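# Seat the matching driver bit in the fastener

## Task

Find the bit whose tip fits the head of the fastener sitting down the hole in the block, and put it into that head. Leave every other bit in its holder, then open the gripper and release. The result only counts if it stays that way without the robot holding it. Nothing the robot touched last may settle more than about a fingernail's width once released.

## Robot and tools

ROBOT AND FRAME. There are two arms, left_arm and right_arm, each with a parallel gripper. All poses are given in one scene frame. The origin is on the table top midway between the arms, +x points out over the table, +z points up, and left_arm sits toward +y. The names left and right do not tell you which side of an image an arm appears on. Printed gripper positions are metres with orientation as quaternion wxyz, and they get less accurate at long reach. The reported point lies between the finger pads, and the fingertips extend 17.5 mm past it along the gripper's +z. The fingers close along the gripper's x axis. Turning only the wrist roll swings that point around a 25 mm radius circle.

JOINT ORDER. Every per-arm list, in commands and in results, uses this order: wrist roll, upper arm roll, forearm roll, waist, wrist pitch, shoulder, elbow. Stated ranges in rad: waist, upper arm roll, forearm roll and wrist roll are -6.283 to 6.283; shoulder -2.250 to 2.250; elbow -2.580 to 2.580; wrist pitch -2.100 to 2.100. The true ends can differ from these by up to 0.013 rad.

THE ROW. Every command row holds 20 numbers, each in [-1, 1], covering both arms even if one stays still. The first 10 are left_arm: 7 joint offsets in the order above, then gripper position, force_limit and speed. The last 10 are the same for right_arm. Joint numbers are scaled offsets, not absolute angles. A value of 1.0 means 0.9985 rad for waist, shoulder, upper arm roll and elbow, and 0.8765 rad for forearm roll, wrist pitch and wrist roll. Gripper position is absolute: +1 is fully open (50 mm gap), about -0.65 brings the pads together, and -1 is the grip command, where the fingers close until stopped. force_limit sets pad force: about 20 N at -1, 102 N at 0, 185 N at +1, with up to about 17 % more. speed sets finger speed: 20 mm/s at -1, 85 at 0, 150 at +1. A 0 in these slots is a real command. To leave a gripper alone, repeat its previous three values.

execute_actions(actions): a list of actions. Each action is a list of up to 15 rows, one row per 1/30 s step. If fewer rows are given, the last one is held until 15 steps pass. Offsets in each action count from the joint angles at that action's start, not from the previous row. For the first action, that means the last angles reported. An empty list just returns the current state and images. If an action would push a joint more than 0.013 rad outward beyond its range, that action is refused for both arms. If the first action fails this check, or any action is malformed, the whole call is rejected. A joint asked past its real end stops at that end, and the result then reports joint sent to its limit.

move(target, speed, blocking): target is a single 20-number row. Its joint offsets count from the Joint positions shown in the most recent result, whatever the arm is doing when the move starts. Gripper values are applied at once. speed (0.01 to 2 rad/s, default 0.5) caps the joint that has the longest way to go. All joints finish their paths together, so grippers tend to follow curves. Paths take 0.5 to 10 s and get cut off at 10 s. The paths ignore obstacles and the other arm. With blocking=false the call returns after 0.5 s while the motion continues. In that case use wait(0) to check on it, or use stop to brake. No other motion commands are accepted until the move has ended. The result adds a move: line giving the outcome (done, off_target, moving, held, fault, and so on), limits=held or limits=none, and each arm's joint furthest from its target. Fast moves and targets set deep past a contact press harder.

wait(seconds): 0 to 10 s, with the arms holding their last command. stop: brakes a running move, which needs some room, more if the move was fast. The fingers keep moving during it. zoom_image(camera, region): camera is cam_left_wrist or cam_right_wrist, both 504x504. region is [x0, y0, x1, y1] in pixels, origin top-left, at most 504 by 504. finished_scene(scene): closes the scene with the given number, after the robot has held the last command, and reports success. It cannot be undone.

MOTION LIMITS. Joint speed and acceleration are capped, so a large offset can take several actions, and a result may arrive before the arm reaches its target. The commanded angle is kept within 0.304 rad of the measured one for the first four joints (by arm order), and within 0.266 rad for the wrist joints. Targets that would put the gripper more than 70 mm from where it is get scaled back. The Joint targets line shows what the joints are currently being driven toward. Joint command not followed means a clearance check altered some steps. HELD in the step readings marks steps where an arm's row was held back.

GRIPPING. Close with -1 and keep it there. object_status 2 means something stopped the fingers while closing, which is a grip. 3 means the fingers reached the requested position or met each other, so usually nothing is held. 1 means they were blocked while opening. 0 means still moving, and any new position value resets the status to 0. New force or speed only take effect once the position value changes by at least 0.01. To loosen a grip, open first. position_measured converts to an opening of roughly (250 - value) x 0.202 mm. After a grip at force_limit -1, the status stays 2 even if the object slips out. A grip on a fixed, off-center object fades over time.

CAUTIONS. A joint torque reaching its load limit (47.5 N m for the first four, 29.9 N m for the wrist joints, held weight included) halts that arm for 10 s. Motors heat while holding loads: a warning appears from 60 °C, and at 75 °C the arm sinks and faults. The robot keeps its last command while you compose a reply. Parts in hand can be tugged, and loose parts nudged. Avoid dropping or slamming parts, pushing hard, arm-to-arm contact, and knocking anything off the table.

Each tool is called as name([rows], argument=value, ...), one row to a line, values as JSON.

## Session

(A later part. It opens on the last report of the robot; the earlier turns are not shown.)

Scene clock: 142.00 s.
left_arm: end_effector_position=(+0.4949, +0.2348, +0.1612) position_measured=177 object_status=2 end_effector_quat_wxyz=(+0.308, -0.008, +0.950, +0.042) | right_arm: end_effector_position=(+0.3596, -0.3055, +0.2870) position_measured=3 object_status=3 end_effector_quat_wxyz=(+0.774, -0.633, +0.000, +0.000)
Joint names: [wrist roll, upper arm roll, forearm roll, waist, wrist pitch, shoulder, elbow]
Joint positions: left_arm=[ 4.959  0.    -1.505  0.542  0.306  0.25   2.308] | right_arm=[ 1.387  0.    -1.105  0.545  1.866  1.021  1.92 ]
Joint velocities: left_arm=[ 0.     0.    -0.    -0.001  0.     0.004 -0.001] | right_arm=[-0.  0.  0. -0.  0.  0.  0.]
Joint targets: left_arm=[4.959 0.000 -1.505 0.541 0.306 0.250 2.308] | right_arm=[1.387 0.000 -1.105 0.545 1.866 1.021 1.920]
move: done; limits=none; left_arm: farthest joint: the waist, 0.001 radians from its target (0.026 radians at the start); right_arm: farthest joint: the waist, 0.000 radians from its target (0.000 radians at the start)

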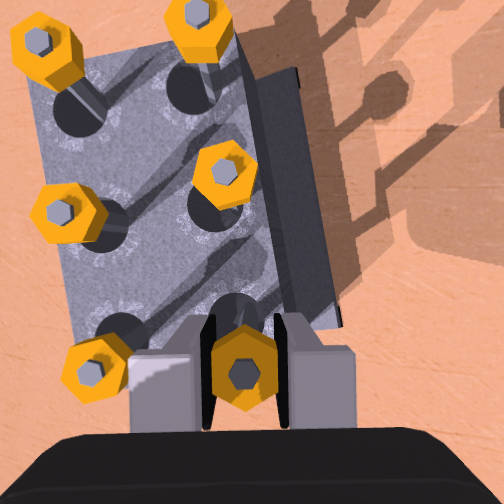

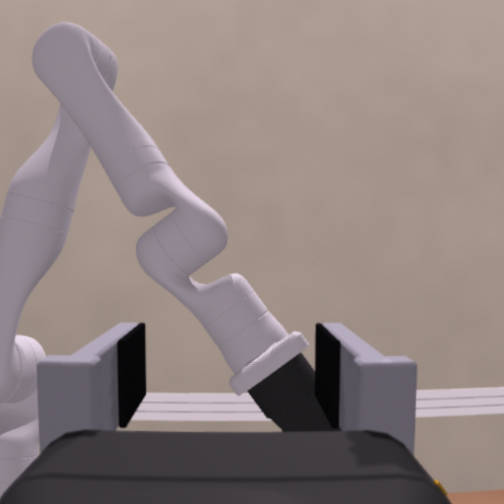

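move(target=[0.282, 0, -0.292, -0.0236, -0.0086, 0.0731, -0.0003, -1, 0, -0.3, 0, 0, 0, 0, 0, 0, 0, 1, 0, 0], speed=0.4)

execute_actions([
  [[0,0,0,0,0,0,0,0.5,0,0.3, 0,0,0,0,0,0,0,1,0,0]],
])

Scene clock: 143.40 s.
left_arm: end_effector_position=(+0.5071, +0.2370, +0.1407) position_measured=177 object_status=2 end_effector_quat_wxyz=(+0.308, -0.008, +0.950, +0.042) | right_arm: end_effector_position=(+0.3596, -0.3055, +0.2870) position_measured=3 object_status=3 end_effector_quat_wxyz=(+0.774, -0.633, +0.000, +0.000)
Joint names: [wrist roll, upper arm roll, forearm roll, waist, wrist pitch, shoulder, elbow]
Joint positions: left_arm=[ 5.207  0.    -1.761  0.518  0.298  0.322  2.308] | right_arm=[ 1.387  0.    -1.105  0.545  1.866  1.021  1.92 ]
Joint velocities: left_arm=[ 0.     0.    -0.    -0.001  0.001  0.002  0.001] | right_arm=[-0.     0.     0.001 -0.    -0.    -0.    -0.   ]
Joint targets: left_arm=[5.207 0.000 -1.761 0.518 0.298 0.323 2.308] | right_arm=[1.387 0.000 -1.105 0.545 1.866 1.021 1.920]
move: done; limits=none; left_arm: farthest joint: the shoulder, 0.001 radians from its target (0.073 radians at the start); right_arm: farthest joint: the waist, 0.000 radians from its target (0.000 radians at the start)

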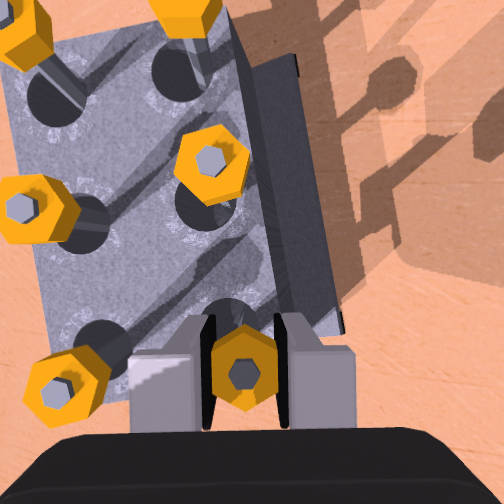

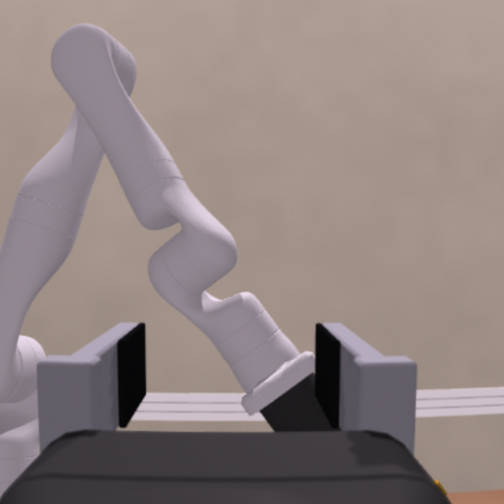

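Scene clock: 143.90 s.
left_arm: end_effector_position=(+0.5071, +0.2370, +0.1407) position_measured=78 object_status=3 end_effector_quat_wxyz=(+0.308, -0.008, +0.950, +0.042) | right_arm: end_effector_position=(+0.3596, -0.3055, +0.2870) position_measured=3 object_status=3 end_effector_quat_wxyz=(+0.774, -0.633, +0.000, +0.000)
Joint names: [wrist roll, upper arm roll, forearm roll, waist, wrist pitch, shoulder, elbow]
Joint positions: left_arm=[ 5.207  0.    -1.761  0.518  0.298  0.322  2.308] | right_arm=[ 1.387  0.    -1.105  0.545  1.866  1.021  1.92 ]
Joint velocities: left_arm=[ 0.    -0.    -0.     0.     0.     0.001  0.001] | right_arm=[-0.001  0.     0.001  0.    -0.    -0.     0.   ]
Joint targets: left_arm=[5.207 0.000 -1.761 0.518 0.298 0.322 2.308] | right_arm=[1.387 0.000 -1.105 0.545 1.866 1.021 1.920]
Step readings (joint positions):
0: left_arm=[5.207 0.000 -1.761 0.518 0.298 0.322 2.308] | right_arm=[1.387 0.000 -1.105 0.545 1.866 1.021 1.920]
1: left_arm=[5.207 0.000 -1.761 0.518 0.298 0.322 2.308] | right_arm=[1.387 0.000 -1.105 0.545 1.866 1.021 1.920]
2: left_arm=[5.207 0.000 -1.761 0.518 0.298 0.322 2.308] | right_arm=[1.387 0.000 -1.105 0.545 1.866 1.021 1.920]
4: left_arm=[5.207 0.000 -1.761 0.518 0.298 0.322 2.308] | right_arm=[1.387 0.000 -1.105 0.545 1.866 1.021 1.920]
8: left_arm=[5.207 0.000 -1.761 0.518 0.298 0.322 2.308] | right_arm=[1.387 0.000 -1.105 0.545 1.866 1.021 1.920]
15: Joint positions above

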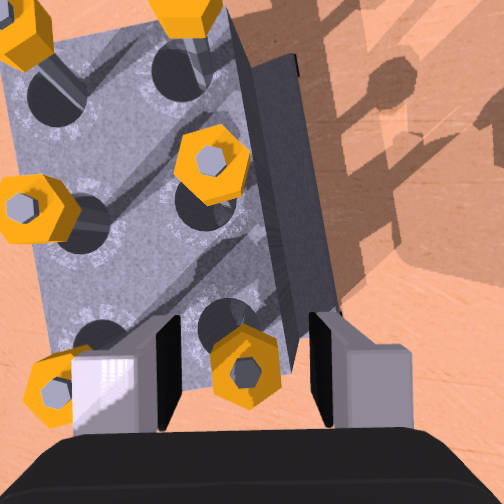

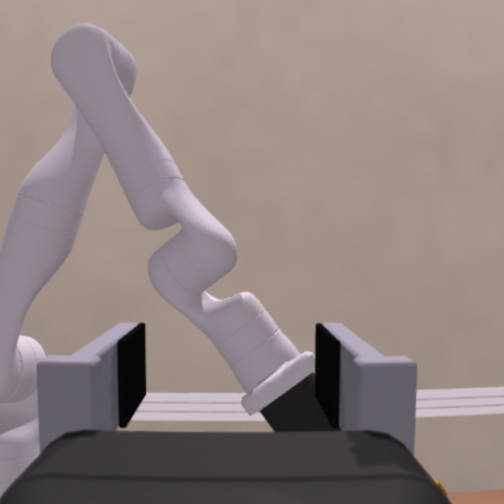

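move(target=[-0.4764, 0, 0.5066, 0.0577, 0.047, -0.141, 0.0048, 0.5, 0, 0.3, 0, 0, 0, 0, 0, 0, 0, 1, 0, 0], speed=0.8)

Scene clock: 147.27 s.
left_arm: end_effector_position=(+0.4814, +0.2319, +0.1800) position_measured=78 object_status=3 end_effector_quat_wxyz=(+0.311, -0.008, +0.949, +0.044) | right_arm: end_effector_position=(+0.3596, -0.3055, +0.2870) position_measured=3 object_status=3 end_effector_quat_wxyz=(+0.774, -0.633, +0.000, +0.000)
Joint names: [wrist roll, upper arm roll, forearm roll, waist, wrist pitch, shoulder, elbow]
Joint positions: left_arm=[ 4.789  0.    -1.317  0.576  0.339  0.182  2.313] | right_arm=[ 1.387  0.    -1.105  0.545  1.866  1.021  1.92 ]
Joint velocities: left_arm=[ 0.002  0.     0.     0.001 -0.    -0.004 -0.001] | right_arm=[ 0.     0.    -0.    -0.    -0.     0.     0.001]
Joint targets: left_arm=[4.789 0.000 -1.317 0.576 0.339 0.182 2.313] | right_arm=[1.387 0.000 -1.105 0.545 1.866 1.021 1.920]
move: done; limits=none; left_arm: farthest joint: the shoulder, 0.001 radians from its target (0.141 radians at the start); right_arm: farthest joint: the waist, 0.000 radians from its target (0.000 radians at the start)

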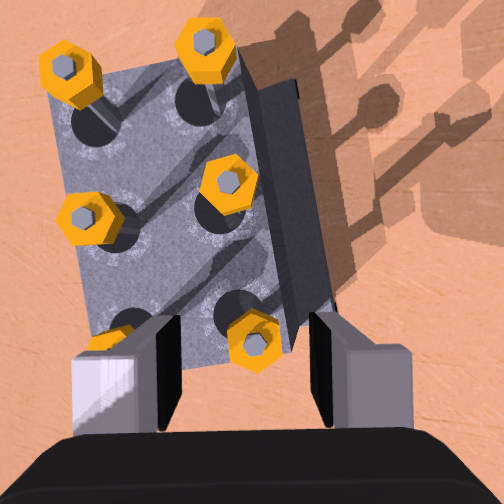

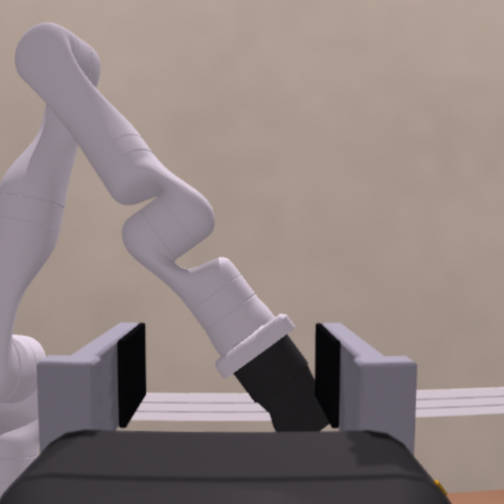

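move(target=[-0.4289, 0, 0.4169, 0.0169, 0.0831, -0.0011, -0.1495, 0.5, 0, 0.3, 0, 0, 0, 0, 0, 0, 0, 1, 0, 0], speed=0.8)

Scene clock: 148.60 s.
left_arm: end_effector_position=(+0.5093, +0.2122, +0.2101) position_measured=78 object_status=3 end_effector_quat_wxyz=(+0.308, -0.008, +0.950, +0.042) | right_arm: end_effector_position=(+0.3596, -0.3055, +0.2870) position_measured=3 object_status=3 end_effector_quat_wxyz=(+0.774, -0.633, +0.000, +0.000)
Joint names: [wrist roll, upper arm roll, forearm roll, waist, wrist pitch, shoulder, elbow]
Joint positions: left_arm=[ 4.413  0.    -0.952  0.593  0.412  0.181  2.164] | right_arm=[ 1.387  0.    -1.105  0.545  1.866  1.021  1.92 ]
Joint velocities: left_arm=[ 0.     0.     0.     0.    -0.     0.001  0.   ] | right_arm=[ 0.     0.     0.001  0.     0.001  0.    -0.001]
Joint targets: left_arm=[4.413 0.000 -0.952 0.593 0.412 0.181 2.164] | right_arm=[1.387 0.000 -1.105 0.545 1.866 1.021 1.920]
move: done; limits=none; left_arm: farthest joint: the waist, 0.000 radians from its target (0.017 radians at the start); right_arm: farthest joint: the waist, 0.000 radians from its target (0.000 radians at the start)

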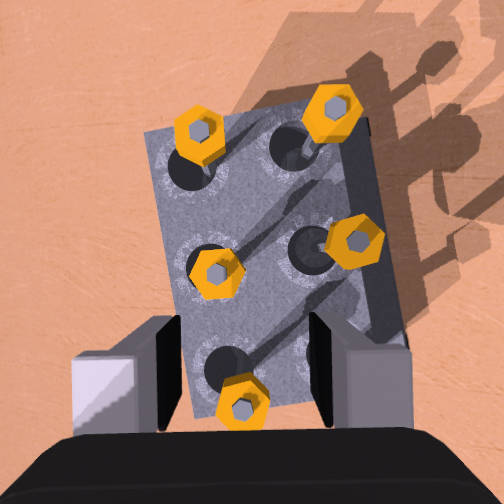

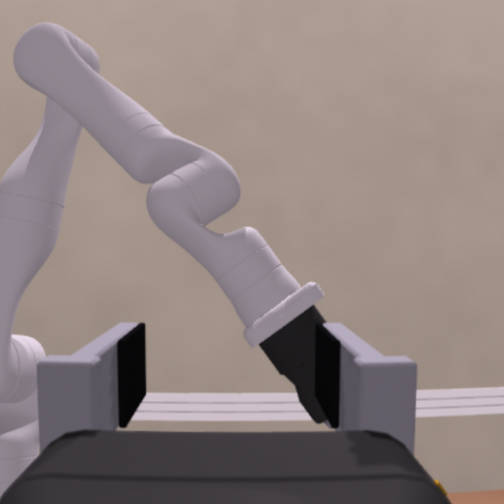

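zoom_image(camera="cam_left_wrist", region=[284, 222, 340, 278])

Region (284, 222, 340, 278) of cam_left_wrist's 504x504 image, scaled by 9.000.

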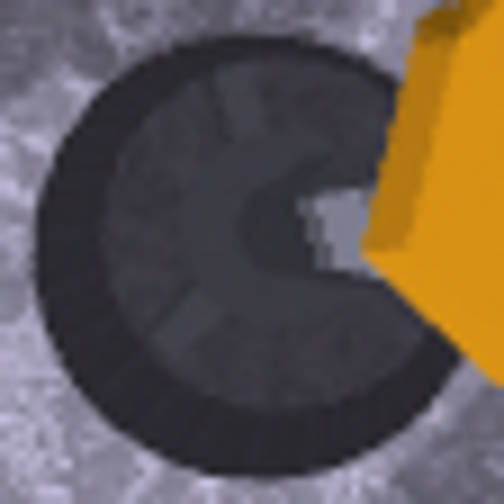

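zoom_image(camera="cam_left_wrist", region=[318, 205, 390, 277])

Region (318, 205, 390, 277) of cam_left_wrist's 504x504 image, scaled by 7.000.

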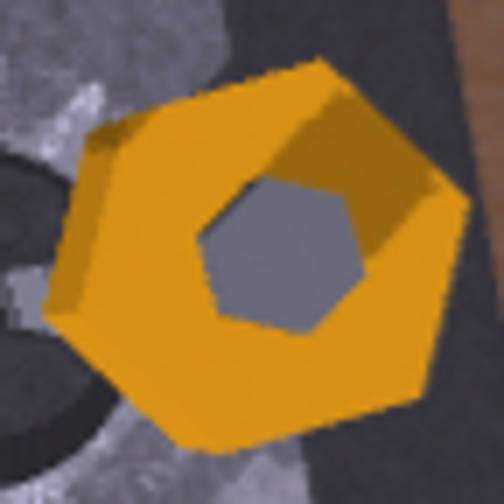

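move(target=[0.0481, 0, -0.2232, 0.1196, 0.0373, 0.0772, 0.0273, 0.5, 0, 0.3, 0, 0, 0, 0, 0, 0, 0, 1, 0, 0], speed=0.5)

Scene clock: 154.57 s.
left_arm: end_effector_position=(+0.4896, +0.1838, +0.1765) position_measured=78 object_status=3 end_effector_quat_wxyz=(+0.297, +0.118, +0.943, +0.089) | right_arm: end_effector_position=(+0.3596, -0.3055, +0.2870) position_measured=3 object_status=3 end_effector_quat_wxyz=(+0.774, -0.633, +0.000, +0.000)
Joint names: [wrist roll, upper arm roll, forearm roll, waist, wrist pitch, shoulder, elbow]
Joint positions: left_arm=[ 4.455  0.    -1.147  0.712  0.445  0.258  2.191] | right_arm=[ 1.387  0.    -1.105  0.545  1.866  1.021  1.92 ]
Joint velocities: left_arm=[-0.    -0.     0.001  0.003  0.     0.003  0.003] | right_arm=[-0.     0.    -0.001 -0.    -0.     0.     0.   ]
Joint targets: left_arm=[4.455 0.000 -1.147 0.712 0.445 0.258 2.191] | right_arm=[1.387 0.000 -1.105 0.545 1.866 1.021 1.920]
move: done; limits=none; left_arm: farthest joint: the waist, 0.001 radians from its target (0.120 radians at the start); right_arm: farthest joint: the waist, 0.000 radians from its target (0.000 radians at the start)

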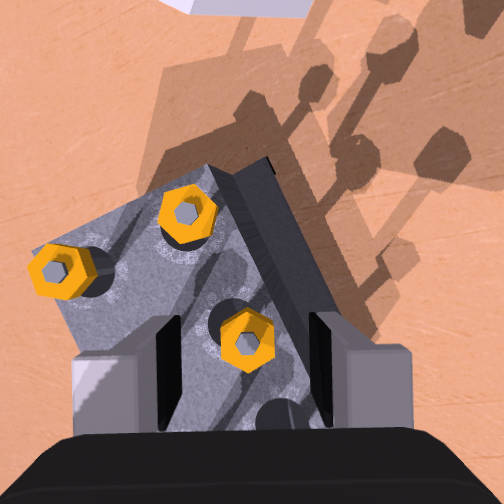

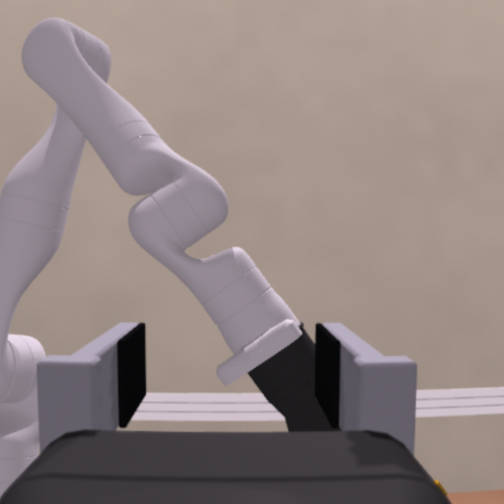

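zoom_image(camera="cam_left_wrist", region=[203, 293, 293, 383])

Region (203, 293, 293, 383) of cam_left_wrist's 504x504 image, scaled by 5.600.

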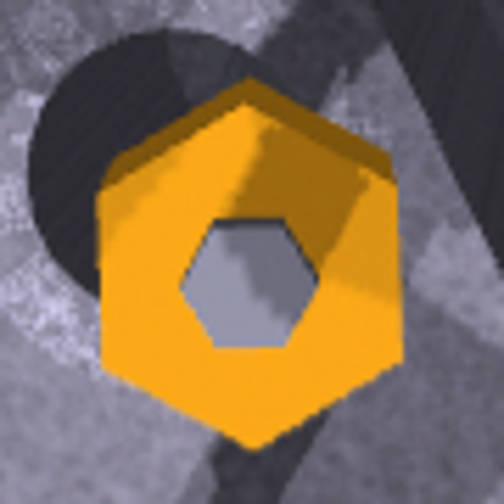

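move(target=[0.2798, 0, -0.3066, -0.0536, -0.0723, 0.118, -0.0054, 0.5, 0, 0.3, 0, 0, 0, 0, 0, 0, 0, 1, 0, 0], speed=0.45)

Scene clock: 157.03 s.
left_arm: end_effector_position=(+0.5154, +0.1882, +0.1402) position_measured=78 object_status=3 end_effector_quat_wxyz=(+0.297, +0.118, +0.943, +0.089) | right_arm: end_effector_position=(+0.3596, -0.3055, +0.2870) position_measured=3 object_status=3 end_effector_quat_wxyz=(+0.774, -0.633, +0.000, +0.000)
Joint names: [wrist roll, upper arm roll, forearm roll, waist, wrist pitch, shoulder, elbow]
Joint positions: left_arm=[ 4.701  0.    -1.416  0.658  0.381  0.375  2.185] | right_arm=[ 1.387  0.    -1.105  0.545  1.866  1.021  1.92 ]
Joint velocities: left_arm=[ 0.     0.    -0.001 -0.002 -0.001  0.003  0.   ] | right_arm=[ 0.     0.001 -0.    -0.    -0.    -0.     0.001]
Joint targets: left_arm=[4.701 0.000 -1.416 0.658 0.381 0.375 2.185] | right_arm=[1.387 0.000 -1.105 0.545 1.866 1.021 1.920]
move: done; limits=none; left_arm: farthest joint: the shoulder, 0.001 radians from its target (0.118 radians at the start); right_arm: farthest joint: the waist, 0.000 radians from its target (0.000 radians at the start)

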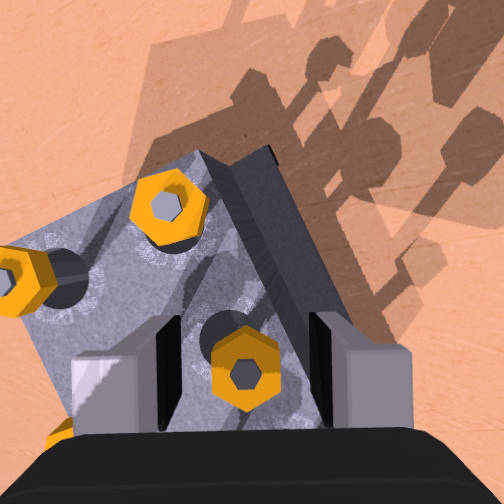

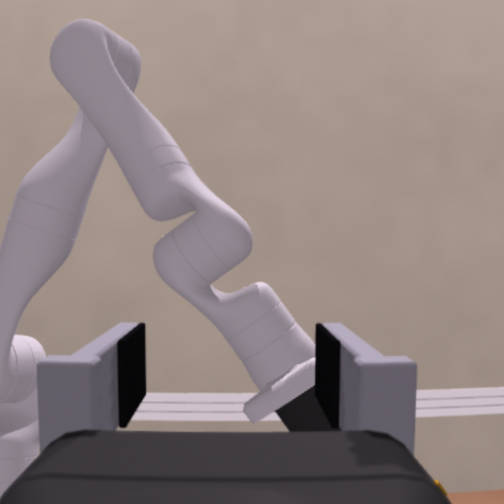

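execute_actions([
  [[0,0,0,0,0,0,0,-1,0.2,-0.3, 0,0,0,0,0,0,0,1,0,0]],
])

Scene clock: 157.80 s.
left_arm: end_effector_position=(+0.5152, +0.1882, +0.1401) position_measured=177 object_status=0 end_effector_quat_wxyz=(+0.297, +0.118, +0.943, +0.089) | right_arm: end_effector_position=(+0.3596, -0.3055, +0.2870) position_measured=3 object_status=3 end_effector_quat_wxyz=(+0.774, -0.633, +0.000, +0.000)
Joint names: [wrist roll, upper arm roll, forearm roll, waist, wrist pitch, shoulder, elbow]
Joint positions: left_arm=[ 4.701  0.    -1.416  0.658  0.381  0.375  2.186] | right_arm=[ 1.387  0.    -1.105  0.545  1.866  1.021  1.92 ]
Joint velocities: left_arm=[-0.001 -0.    -0.     0.    -0.    -0.001  0.   ] | right_arm=[-0.    -0.     0.002  0.    -0.     0.    -0.   ]
Joint targets: left_arm=[4.701 0.000 -1.416 0.658 0.381 0.375 2.185] | right_arm=[1.387 0.000 -1.105 0.545 1.866 1.021 1.920]
Step readings (joint positions):
0: left_arm=[4.701 0.000 -1.416 0.658 0.381 0.375 2.185] | right_arm=[1.387 0.000 -1.105 0.545 1.866 1.021 1.920]
1: left_arm=[4.701 0.000 -1.416 0.658 0.381 0.375 2.185] | right_arm=[1.387 0.000 -1.105 0.545 1.866 1.021 1.920]
2: left_arm=[4.701 0.000 -1.416 0.658 0.381 0.375 2.185] | right_arm=[1.387 0.000 -1.105 0.545 1.866 1.021 1.920]
4: left_arm=[4.701 0.000 -1.416 0.658 0.381 0.375 2.185] | right_arm=[1.387 0.000 -1.105 0.545 1.866 1.021 1.920]
8: left_arm=[4.701 0.000 -1.416 0.658 0.381 0.375 2.185] | right_arm=[1.387 0.000 -1.105 0.545 1.866 1.021 1.920]
15: Joint positions above

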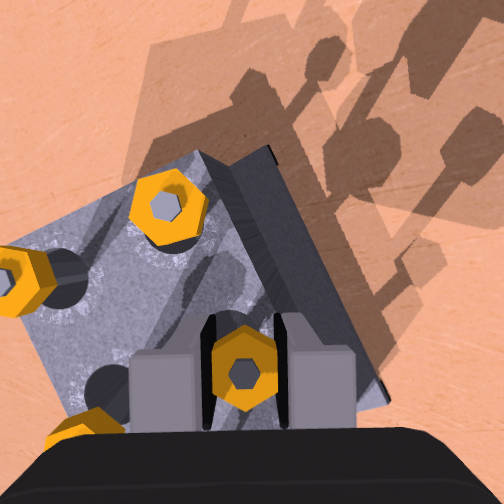

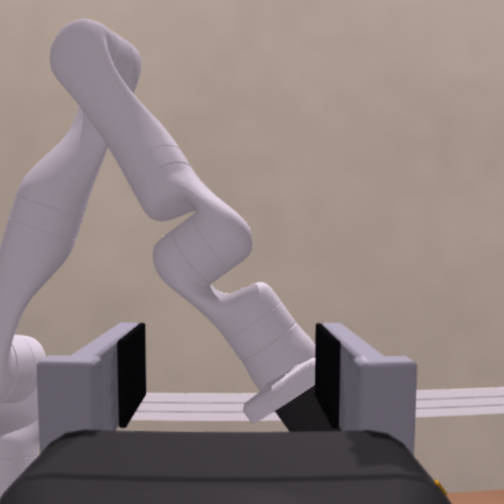

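move(target=[-0.2185, 0, 0.2285, 0.0292, 0.0424, -0.0801, -0.0016, -1, 0.2, -0.3, 0, 0, 0, 0, 0, 0, 0, 1, 0, 0], speed=0.35)

move(target=[-0.1851, 0, 0.1943, 0.0316, 0.0634, -0.0776, -0.0097, -1, 0.2, -0.3, 0, 0, 0, 0, 0, 0, 0, 1, 0, 0], speed=0.35)

move(target=[-0.1657, 0, 0.1757, 0.0398, 0.0958, -0.0853, -0.0216, -1, 0.2, -0.3, 0, 0, 0, 0, 0, 0, 0, 1, 0, 0], speed=0.35)

Scene clock: 163.60 s.
left_arm: end_effector_position=(+0.5005, +0.1859, +0.1660) position_measured=177 object_status=2 end_effector_quat_wxyz=(+0.297, +0.118, +0.943, +0.089) | right_arm: end_effector_position=(+0.3596, -0.3055, +0.2870) position_measured=3 object_status=3 end_effector_quat_wxyz=(+0.774, -0.633, +0.000, +0.000)
Joint names: [wrist roll, upper arm roll, forearm roll, waist, wrist pitch, shoulder, elbow]
Joint positions: left_arm=[ 4.509  0.    -1.216  0.687  0.418  0.296  2.184] | right_arm=[ 1.387  0.    -1.105  0.545  1.866  1.021  1.92 ]
Joint velocities: left_arm=[-0.003 -0.    -0.     0.001 -0.001 -0.004 -0.001] | right_arm=[ 0.     0.001 -0.     0.     0.     0.     0.001]
Joint targets: left_arm=[4.509 0.000 -1.216 0.687 0.418 0.295 2.184] | right_arm=[1.387 0.000 -1.105 0.545 1.866 1.021 1.920]
move: done; limits=none; left_arm: farthest joint: the waist, 0.000 radians from its target (0.029 radians at the start); right_arm: farthest joint: the waist, 0.000 radians from its target (0.000 radians at the start)

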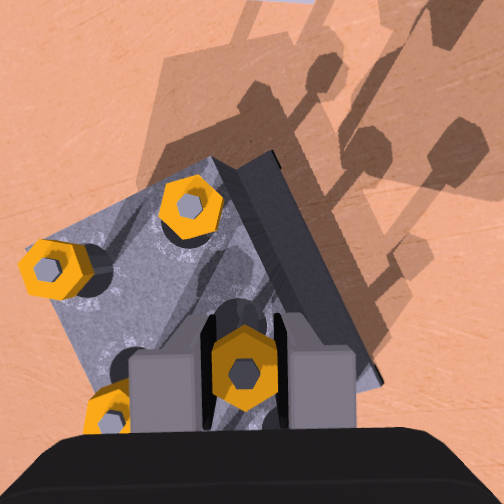

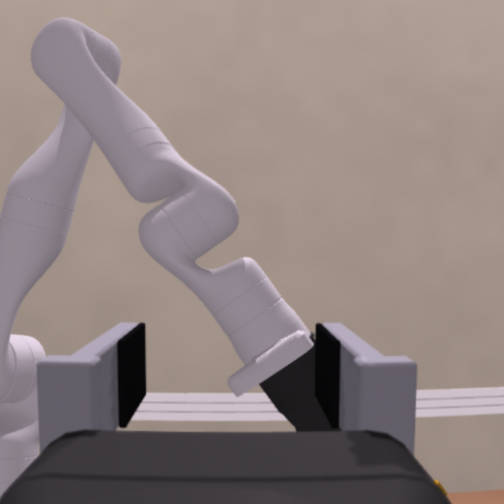

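Scene clock: 164.43 s.
left_arm: end_effector_position=(+0.4857, +0.1834, +0.1918) position_measured=177 object_status=2 end_effector_quat_wxyz=(+0.297, +0.118, +0.943, +0.089) | right_arm: end_effector_position=(+0.3596, -0.3055, +0.2870) position_measured=3 object_status=3 end_effector_quat_wxyz=(+0.774, -0.633, +0.000, +0.000)
Joint names: [wrist roll, upper arm roll, forearm roll, waist, wrist pitch, shoulder, elbow]
Joint positions: left_arm=[ 4.347  0.    -1.045  0.719  0.474  0.218  2.174] | right_arm=[ 1.387  0.    -1.105  0.545  1.866  1.021  1.92 ]
Joint velocities: left_arm=[-0.001  0.    -0.     0.001 -0.    -0.002  0.001] | right_arm=[-0.     0.001  0.001 -0.     0.001  0.     0.   ]
Joint targets: left_arm=[4.347 0.000 -1.045 0.719 0.474 0.218 2.174] | right_arm=[1.387 0.000 -1.105 0.545 1.866 1.021 1.920]
move: done; limits=none; left_arm: farthest joint: the waist, 0.000 radians from its target (0.031 radians at the start); right_arm: farthest joint: the waist, 0.000 radians from its target (0.000 radians at the start)

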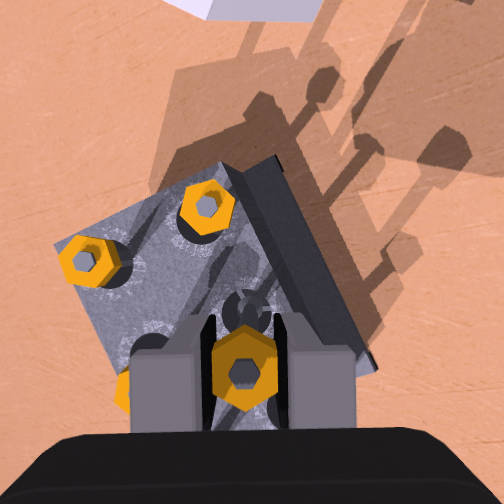

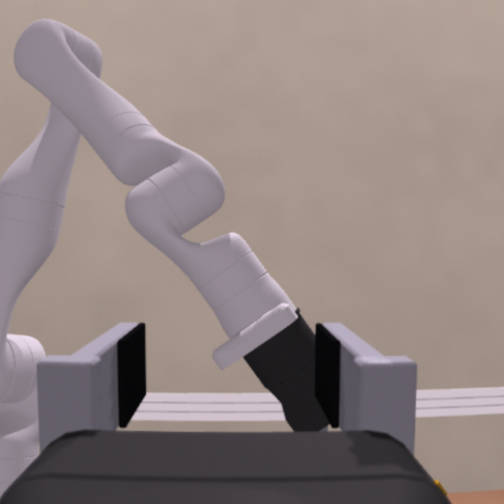

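Scene clock: 165.27 s.
left_arm: end_effector_position=(+0.4684, +0.1806, +0.2221) position_measured=177 object_status=2 end_effector_quat_wxyz=(+0.297, +0.118, +0.943, +0.089) | right_arm: end_effector_position=(+0.3596, -0.3055, +0.2870) position_measured=3 object_status=3 end_effector_quat_wxyz=(+0.774, -0.633, +0.000, +0.000)
Joint names: [wrist roll, upper arm roll, forearm roll, waist, wrist pitch, shoulder, elbow]
Joint positions: left_arm=[ 4.202  0.    -0.891  0.758  0.558  0.134  2.153] | right_arm=[ 1.387  0.    -1.105  0.545  1.866  1.021  1.92 ]
Joint velocities: left_arm=[-0.001  0.001 -0.     0.002 -0.    -0.002  0.001] | right_arm=[-0.  0. -0.  0.  0. -0.  0.]
Joint targets: left_arm=[4.202 0.000 -0.891 0.758 0.558 0.133 2.153] | right_arm=[1.387 0.000 -1.105 0.545 1.866 1.021 1.920]
move: done; limits=none; left_arm: farthest joint: the shoulder, 0.001 radians from its target (0.086 radians at the start); right_arm: farthest joint: the waist, 0.000 radians from its target (0.000 radians at the start)

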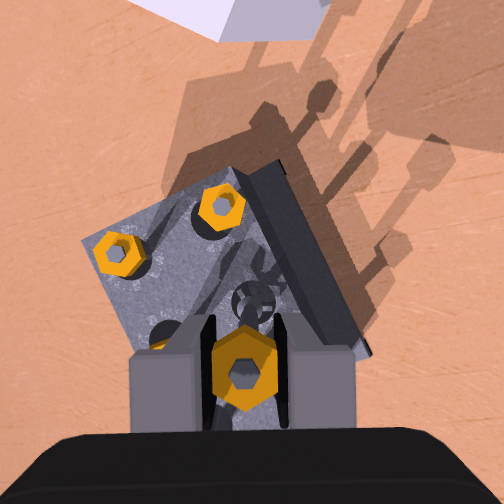

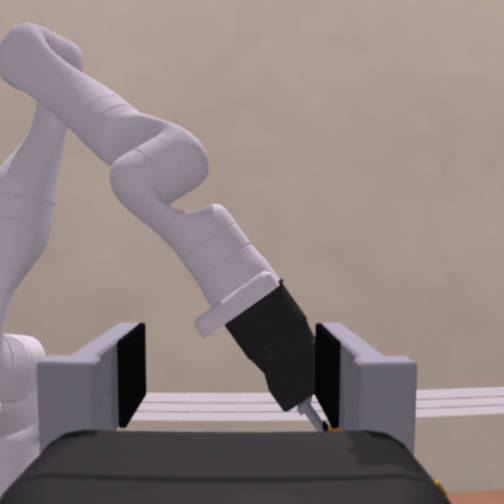

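zoom_image(camera="cam_left_wrist", region=[212, 262, 292, 342])

Region (212, 262, 292, 342) of cam_left_wrist's 504x504 image, scaled by 6.300.

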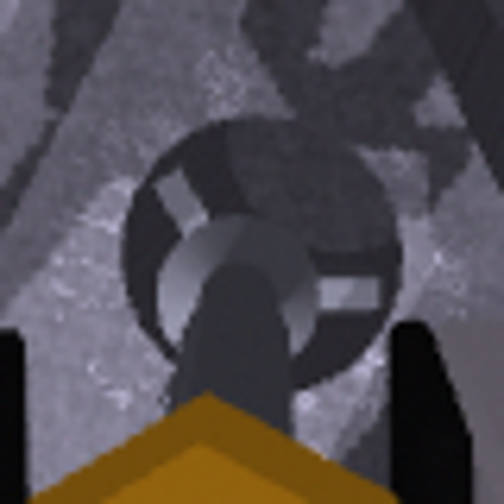

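move(target=[-0.437, 0, 0.53, 0.019, 0.2533, -0.1516, -0.1082, -1, 0.2, -0.3, 0, 0, 0, 0, 0, 0, 0, 1, 0, 0], speed=0.6)

Scene clock: 175.60 s.
left_arm: end_effector_position=(+0.4094, +0.1632, +0.2699) position_measured=177 object_status=2 end_effector_quat_wxyz=(+0.234, +0.098, +0.967, +0.038) | right_arm: end_effector_position=(+0.3596, -0.3055, +0.2870) position_measured=3 object_status=3 end_effector_quat_wxyz=(+0.774, -0.633, +0.000, +0.000)
Joint names: [wrist roll, upper arm roll, forearm roll, waist, wrist pitch, shoulder, elbow]
Joint positions: left_arm=[ 3.818  0.    -0.427  0.777  0.78  -0.017  2.045] | right_arm=[ 1.387  0.    -1.105  0.545  1.866  1.021  1.92 ]
Joint velocities: left_arm=[-0.    -0.    -0.     0.    -0.001 -0.005  0.001] | right_arm=[-0.001  0.001 -0.    -0.     0.    -0.     0.   ]
Joint targets: left_arm=[3.818 0.000 -0.427 0.777 0.780 -0.018 2.045] | right_arm=[1.387 0.000 -1.105 0.545 1.866 1.021 1.920]
move: done; limits=none; left_arm: farthest joint: the waist, 0.000 radians from its target (0.019 radians at the start); right_arm: farthest joint: the waist, 0.000 radians from its target (0.000 radians at the start)

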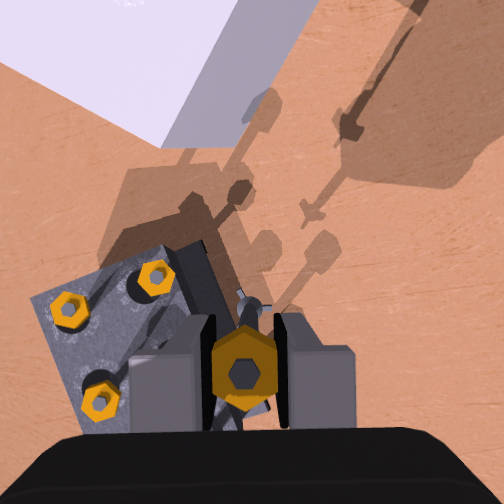

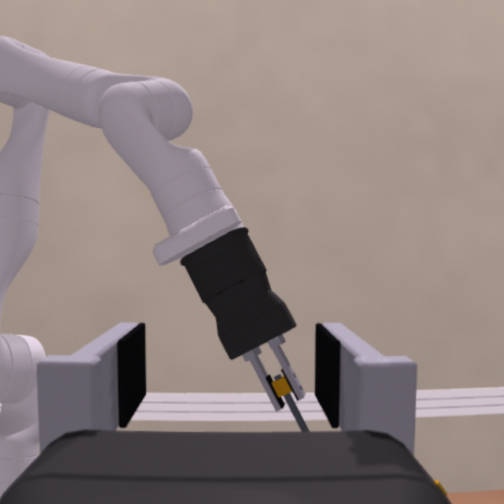

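move(target=[-0.7383, 0, 0.9889, -0.3162, -0.1385, 0.0745, -0.0457, -1, 0.2, -0.3, 0, 0, 0, 0, 0, 0, 0, 1, 0, 0], speed=0.8)

Scene clock: 177.67 s.
left_arm: end_effector_position=(+0.4451, +0.0940, +0.2839) position_measured=177 object_status=2 end_effector_quat_wxyz=(+0.176, -0.006, +0.964, -0.200) | right_arm: end_effector_position=(+0.3596, -0.3055, +0.2870) position_measured=3 object_status=3 end_effector_quat_wxyz=(+0.774, -0.633, +0.000, +0.000)
Joint names: [wrist roll, upper arm roll, forearm roll, waist, wrist pitch, shoulder, elbow]
Joint positions: left_arm=[3.171 0.    0.44  0.462 0.658 0.057 1.999] | right_arm=[ 1.387  0.    -1.105  0.545  1.866  1.021  1.92 ]
Joint velocities: left_arm=[ 0.001  0.001  0.    -0.004  0.001  0.    -0.   ] | right_arm=[ 0.     0.     0.002 -0.     0.    -0.     0.   ]
Joint targets: left_arm=[3.171 0.000 0.440 0.461 0.658 0.057 1.999] | right_arm=[1.387 0.000 -1.105 0.545 1.866 1.021 1.920]
move: done; limits=none; left_arm: farthest joint: the waist, 0.001 radians from its target (0.316 radians at the start); right_arm: farthest joint: the waist, 0.000 radians from its target (0.000 radians at the start)

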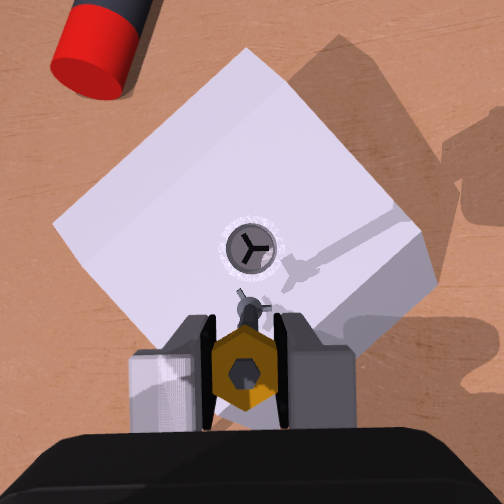

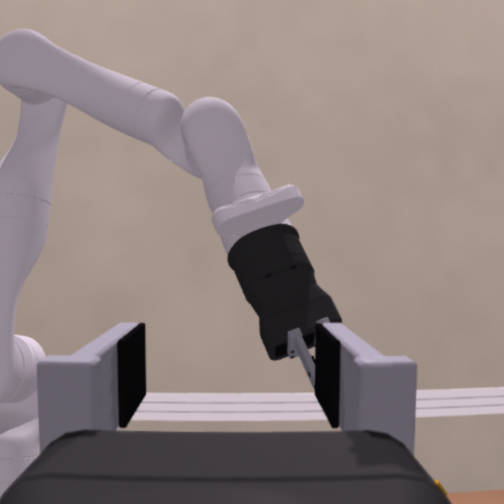

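Excellent view. Let me refresh and zoom.

execute_actions(actions=[])

zoom_image(camera="cam_left_wrist", region=[221, 218, 281, 278])

zoom_image(camera="cam_left_wrist", region=[221, 278, 281, 338])

Scene clock: 178.10 s.
left_arm: end_effector_position=(+0.4453, +0.0963, +0.2823) position_measured=177 object_status=2 end_effector_quat_wxyz=(+0.175, -0.008, +0.965, -0.198) | right_arm: end_effector_position=(+0.3596, -0.3055, +0.2870) position_measured=3 object_status=3 end_effector_quat_wxyz=(+0.774, -0.633, +0.000, +0.000)
Joint names: [wrist roll, upper arm roll, forearm roll, waist, wrist pitch, shoulder, elbow]
Joint positions: left_arm=[ 3.171 -0.002  0.437  0.46   0.659  0.058  2.001] | right_arm=[ 1.387  0.    -1.105  0.545  1.866  1.021  1.92 ]
Joint velocities: left_arm=[ 0.    -0.032 -0.032 -0.018  0.001  0.019  0.025] | right_arm=[ 0. -0. -0.  0.  0.  0.  0.]
Joint targets: left_arm=[3.171 0.000 0.440 0.461 0.658 0.057 1.999] | right_arm=[1.387 0.000 -1.105 0.545 1.866 1.021 1.920]

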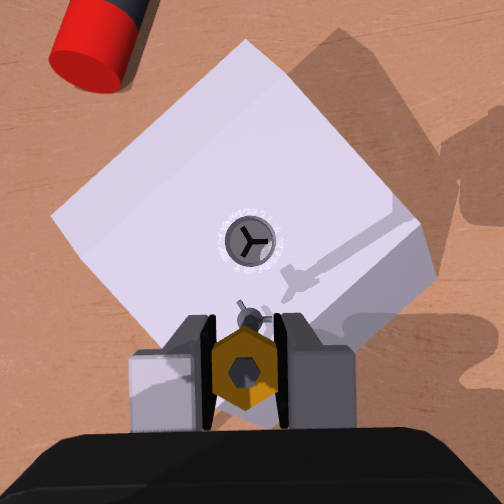

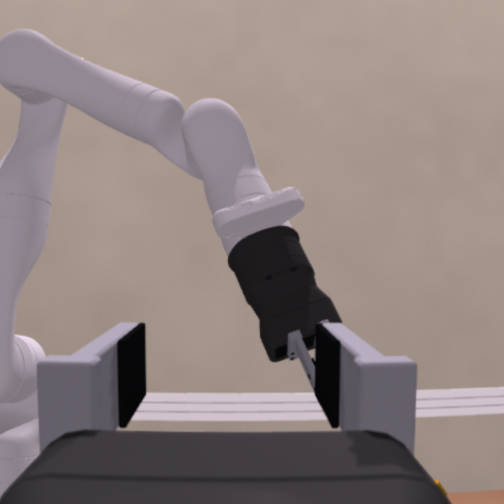

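Region (221, 218, 281, 278) of cam_left_wrist's 504x504 image, scaled by 8.400.

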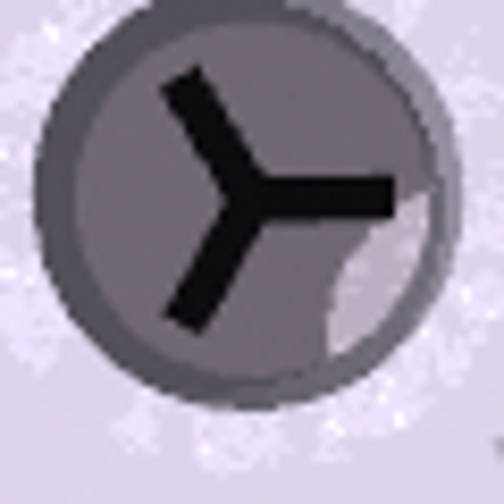

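Region (221, 278, 281, 338) of cam_left_wrist's 504x504 image, scaled by 8.400.

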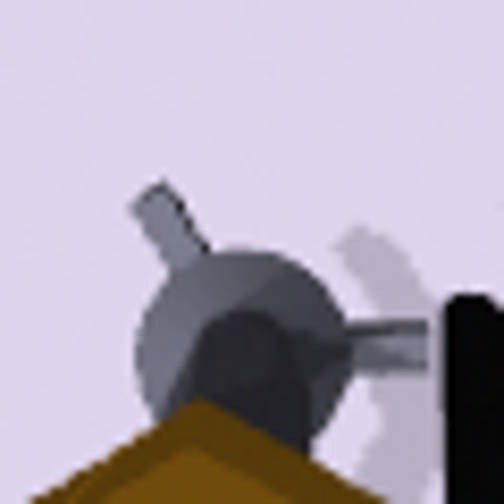

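execute_actions(actions=[])

Scene clock: 178.30 s.
left_arm: end_effector_position=(+0.4456, +0.0989, +0.2798) position_measured=177 object_status=2 end_effector_quat_wxyz=(+0.173, -0.010, +0.965, -0.196) | right_arm: end_effector_position=(+0.3596, -0.3055, +0.2870) position_measured=3 object_status=3 end_effector_quat_wxyz=(+0.774, -0.633, +0.000, +0.000)
Joint names: [wrist roll, upper arm roll, forearm roll, waist, wrist pitch, shoulder, elbow]
Joint positions: left_arm=[ 3.171 -0.005  0.436  0.458  0.659  0.061  2.004] | right_arm=[ 1.387  0.    -1.105  0.545  1.866  1.021  1.92 ]
Joint velocities: left_arm=[ 0.001  0.086  0.101  0.038 -0.003 -0.036 -0.058] | right_arm=[ 0.     0.    -0.002 -0.    -0.001 -0.     0.   ]
Joint targets: left_arm=[3.171 0.000 0.440 0.461 0.658 0.057 1.999] | right_arm=[1.387 0.000 -1.105 0.545 1.866 1.021 1.920]

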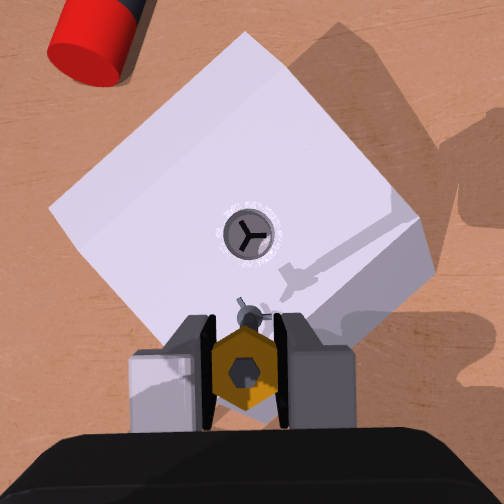

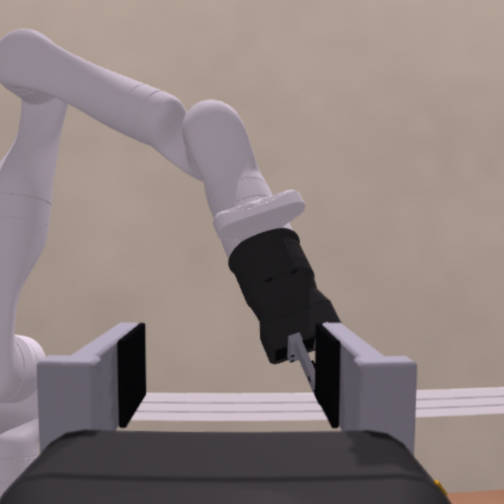

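wait(seconds=0.7)

Scene clock: 179.20 s.
left_arm: end_effector_position=(+0.4452, +0.0941, +0.2839) position_measured=177 object_status=2 end_effector_quat_wxyz=(+0.176, -0.007, +0.964, -0.200) | right_arm: end_effector_position=(+0.3596, -0.3055, +0.2870) position_measured=3 object_status=3 end_effector_quat_wxyz=(+0.774, -0.633, +0.000, +0.000)
Joint names: [wrist roll, upper arm roll, forearm roll, waist, wrist pitch, shoulder, elbow]
Joint positions: left_arm=[3.171 0.    0.44  0.461 0.658 0.057 1.999] | right_arm=[ 1.387  0.    -1.105  0.545  1.866  1.021  1.92 ]
Joint velocities: left_arm=[ 0.     0.001 -0.    -0.     0.001  0.001  0.   ] | right_arm=[ 0. -0. -0.  0. -0.  0. -0.]
Joint targets: left_arm=[3.171 0.000 0.440 0.461 0.658 0.057 1.999] | right_arm=[1.387 0.000 -1.105 0.545 1.866 1.021 1.920]
wait: 0.70 s; at rest by 0.07 s

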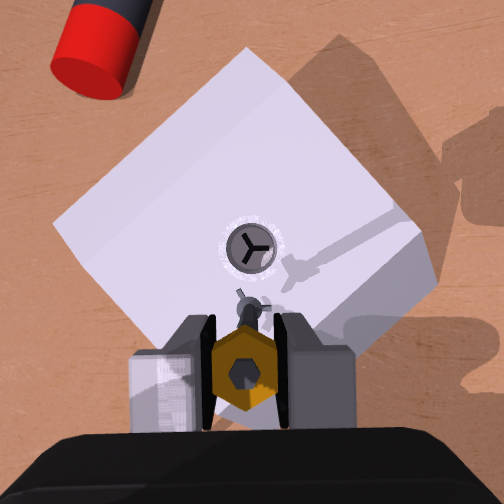

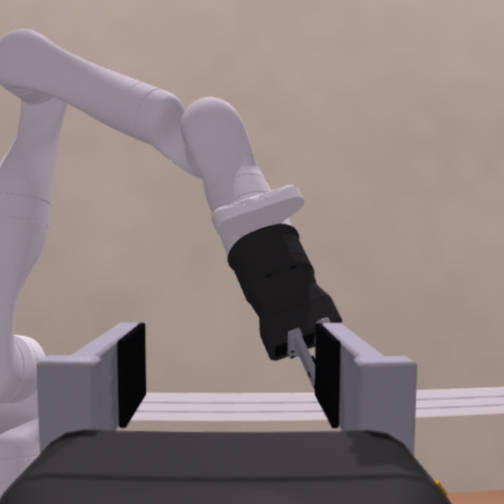

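The grip was elastic; the bit appears restored. Let me zoom.

zoom_image(camera="cam_left_wrist", region=[221, 218, 281, 278])

zoom_image(camera="cam_left_wrist", region=[221, 278, 281, 338])

Region (221, 218, 281, 278) of cam_left_wrist's 504x504 image, scaled by 8.400.

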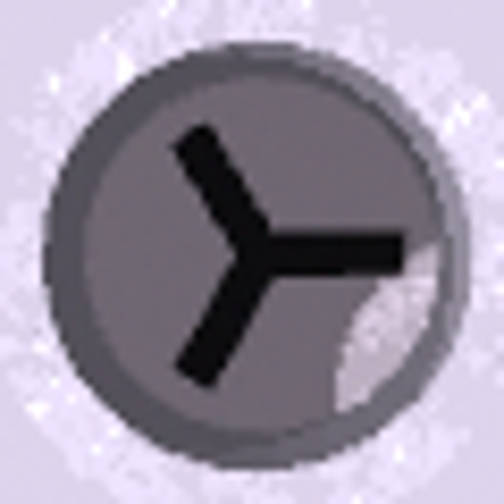

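Region (221, 278, 281, 338) of cam_left_wrist's 504x504 image, scaled by 8.400.

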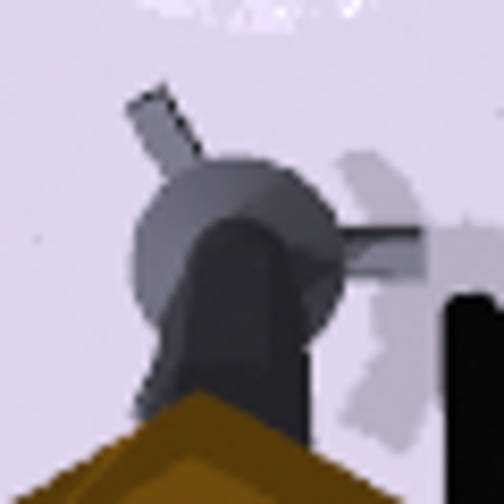

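move(target=[0.1047, 0, -0.0219, 0.1124, -0.1365, 0.1043, -0.0171, -1, 0.2, -0.3, 0, 0, 0, 0, 0, 0, 0, 1, 0, 0], speed=0.3)

Scene clock: 182.93 s.
left_arm: end_effector_position=(+0.4577, +0.0514, +0.2556) position_measured=177 object_status=2 end_effector_quat_wxyz=(+0.176, -0.007, +0.964, -0.200) | right_arm: end_effector_position=(+0.3596, -0.3055, +0.2870) position_measured=3 object_status=3 end_effector_quat_wxyz=(+0.774, -0.633, +0.000, +0.000)
Joint names: [wrist roll, upper arm roll, forearm roll, waist, wrist pitch, shoulder, elbow]
Joint positions: left_arm=[3.263 0.    0.421 0.573 0.539 0.161 1.982] | right_arm=[ 1.387  0.    -1.105  0.545  1.866  1.021  1.92 ]
Joint velocities: left_arm=[ 0.    -0.     0.     0.003 -0.001  0.002 -0.002] | right_arm=[-0. -0.  0.  0.  0. -0.  0.]
Joint targets: left_arm=[3.263 0.000 0.421 0.574 0.539 0.161 1.982] | right_arm=[1.387 0.000 -1.105 0.545 1.866 1.021 1.920]
move: done; limits=none; left_arm: farthest joint: the waist, 0.000 radians from its target (0.112 radians at the start); right_arm: farthest joint: the waist, 0.000 radians from its target (0.000 radians at the start)

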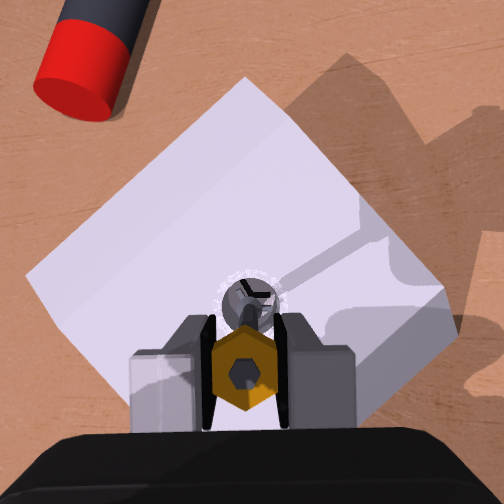

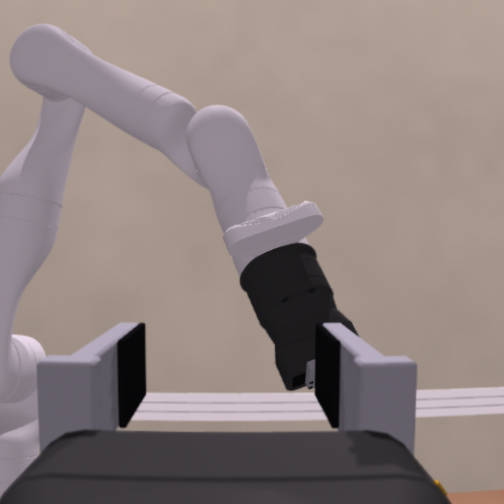

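zoom_image(camera="cam_left_wrist", region=[215, 268, 287, 340])

Region (215, 268, 287, 340) of cam_left_wrist's 504x504 image, scaled by 7.000.

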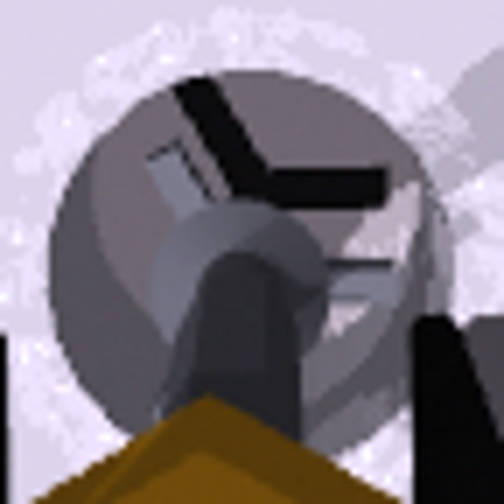

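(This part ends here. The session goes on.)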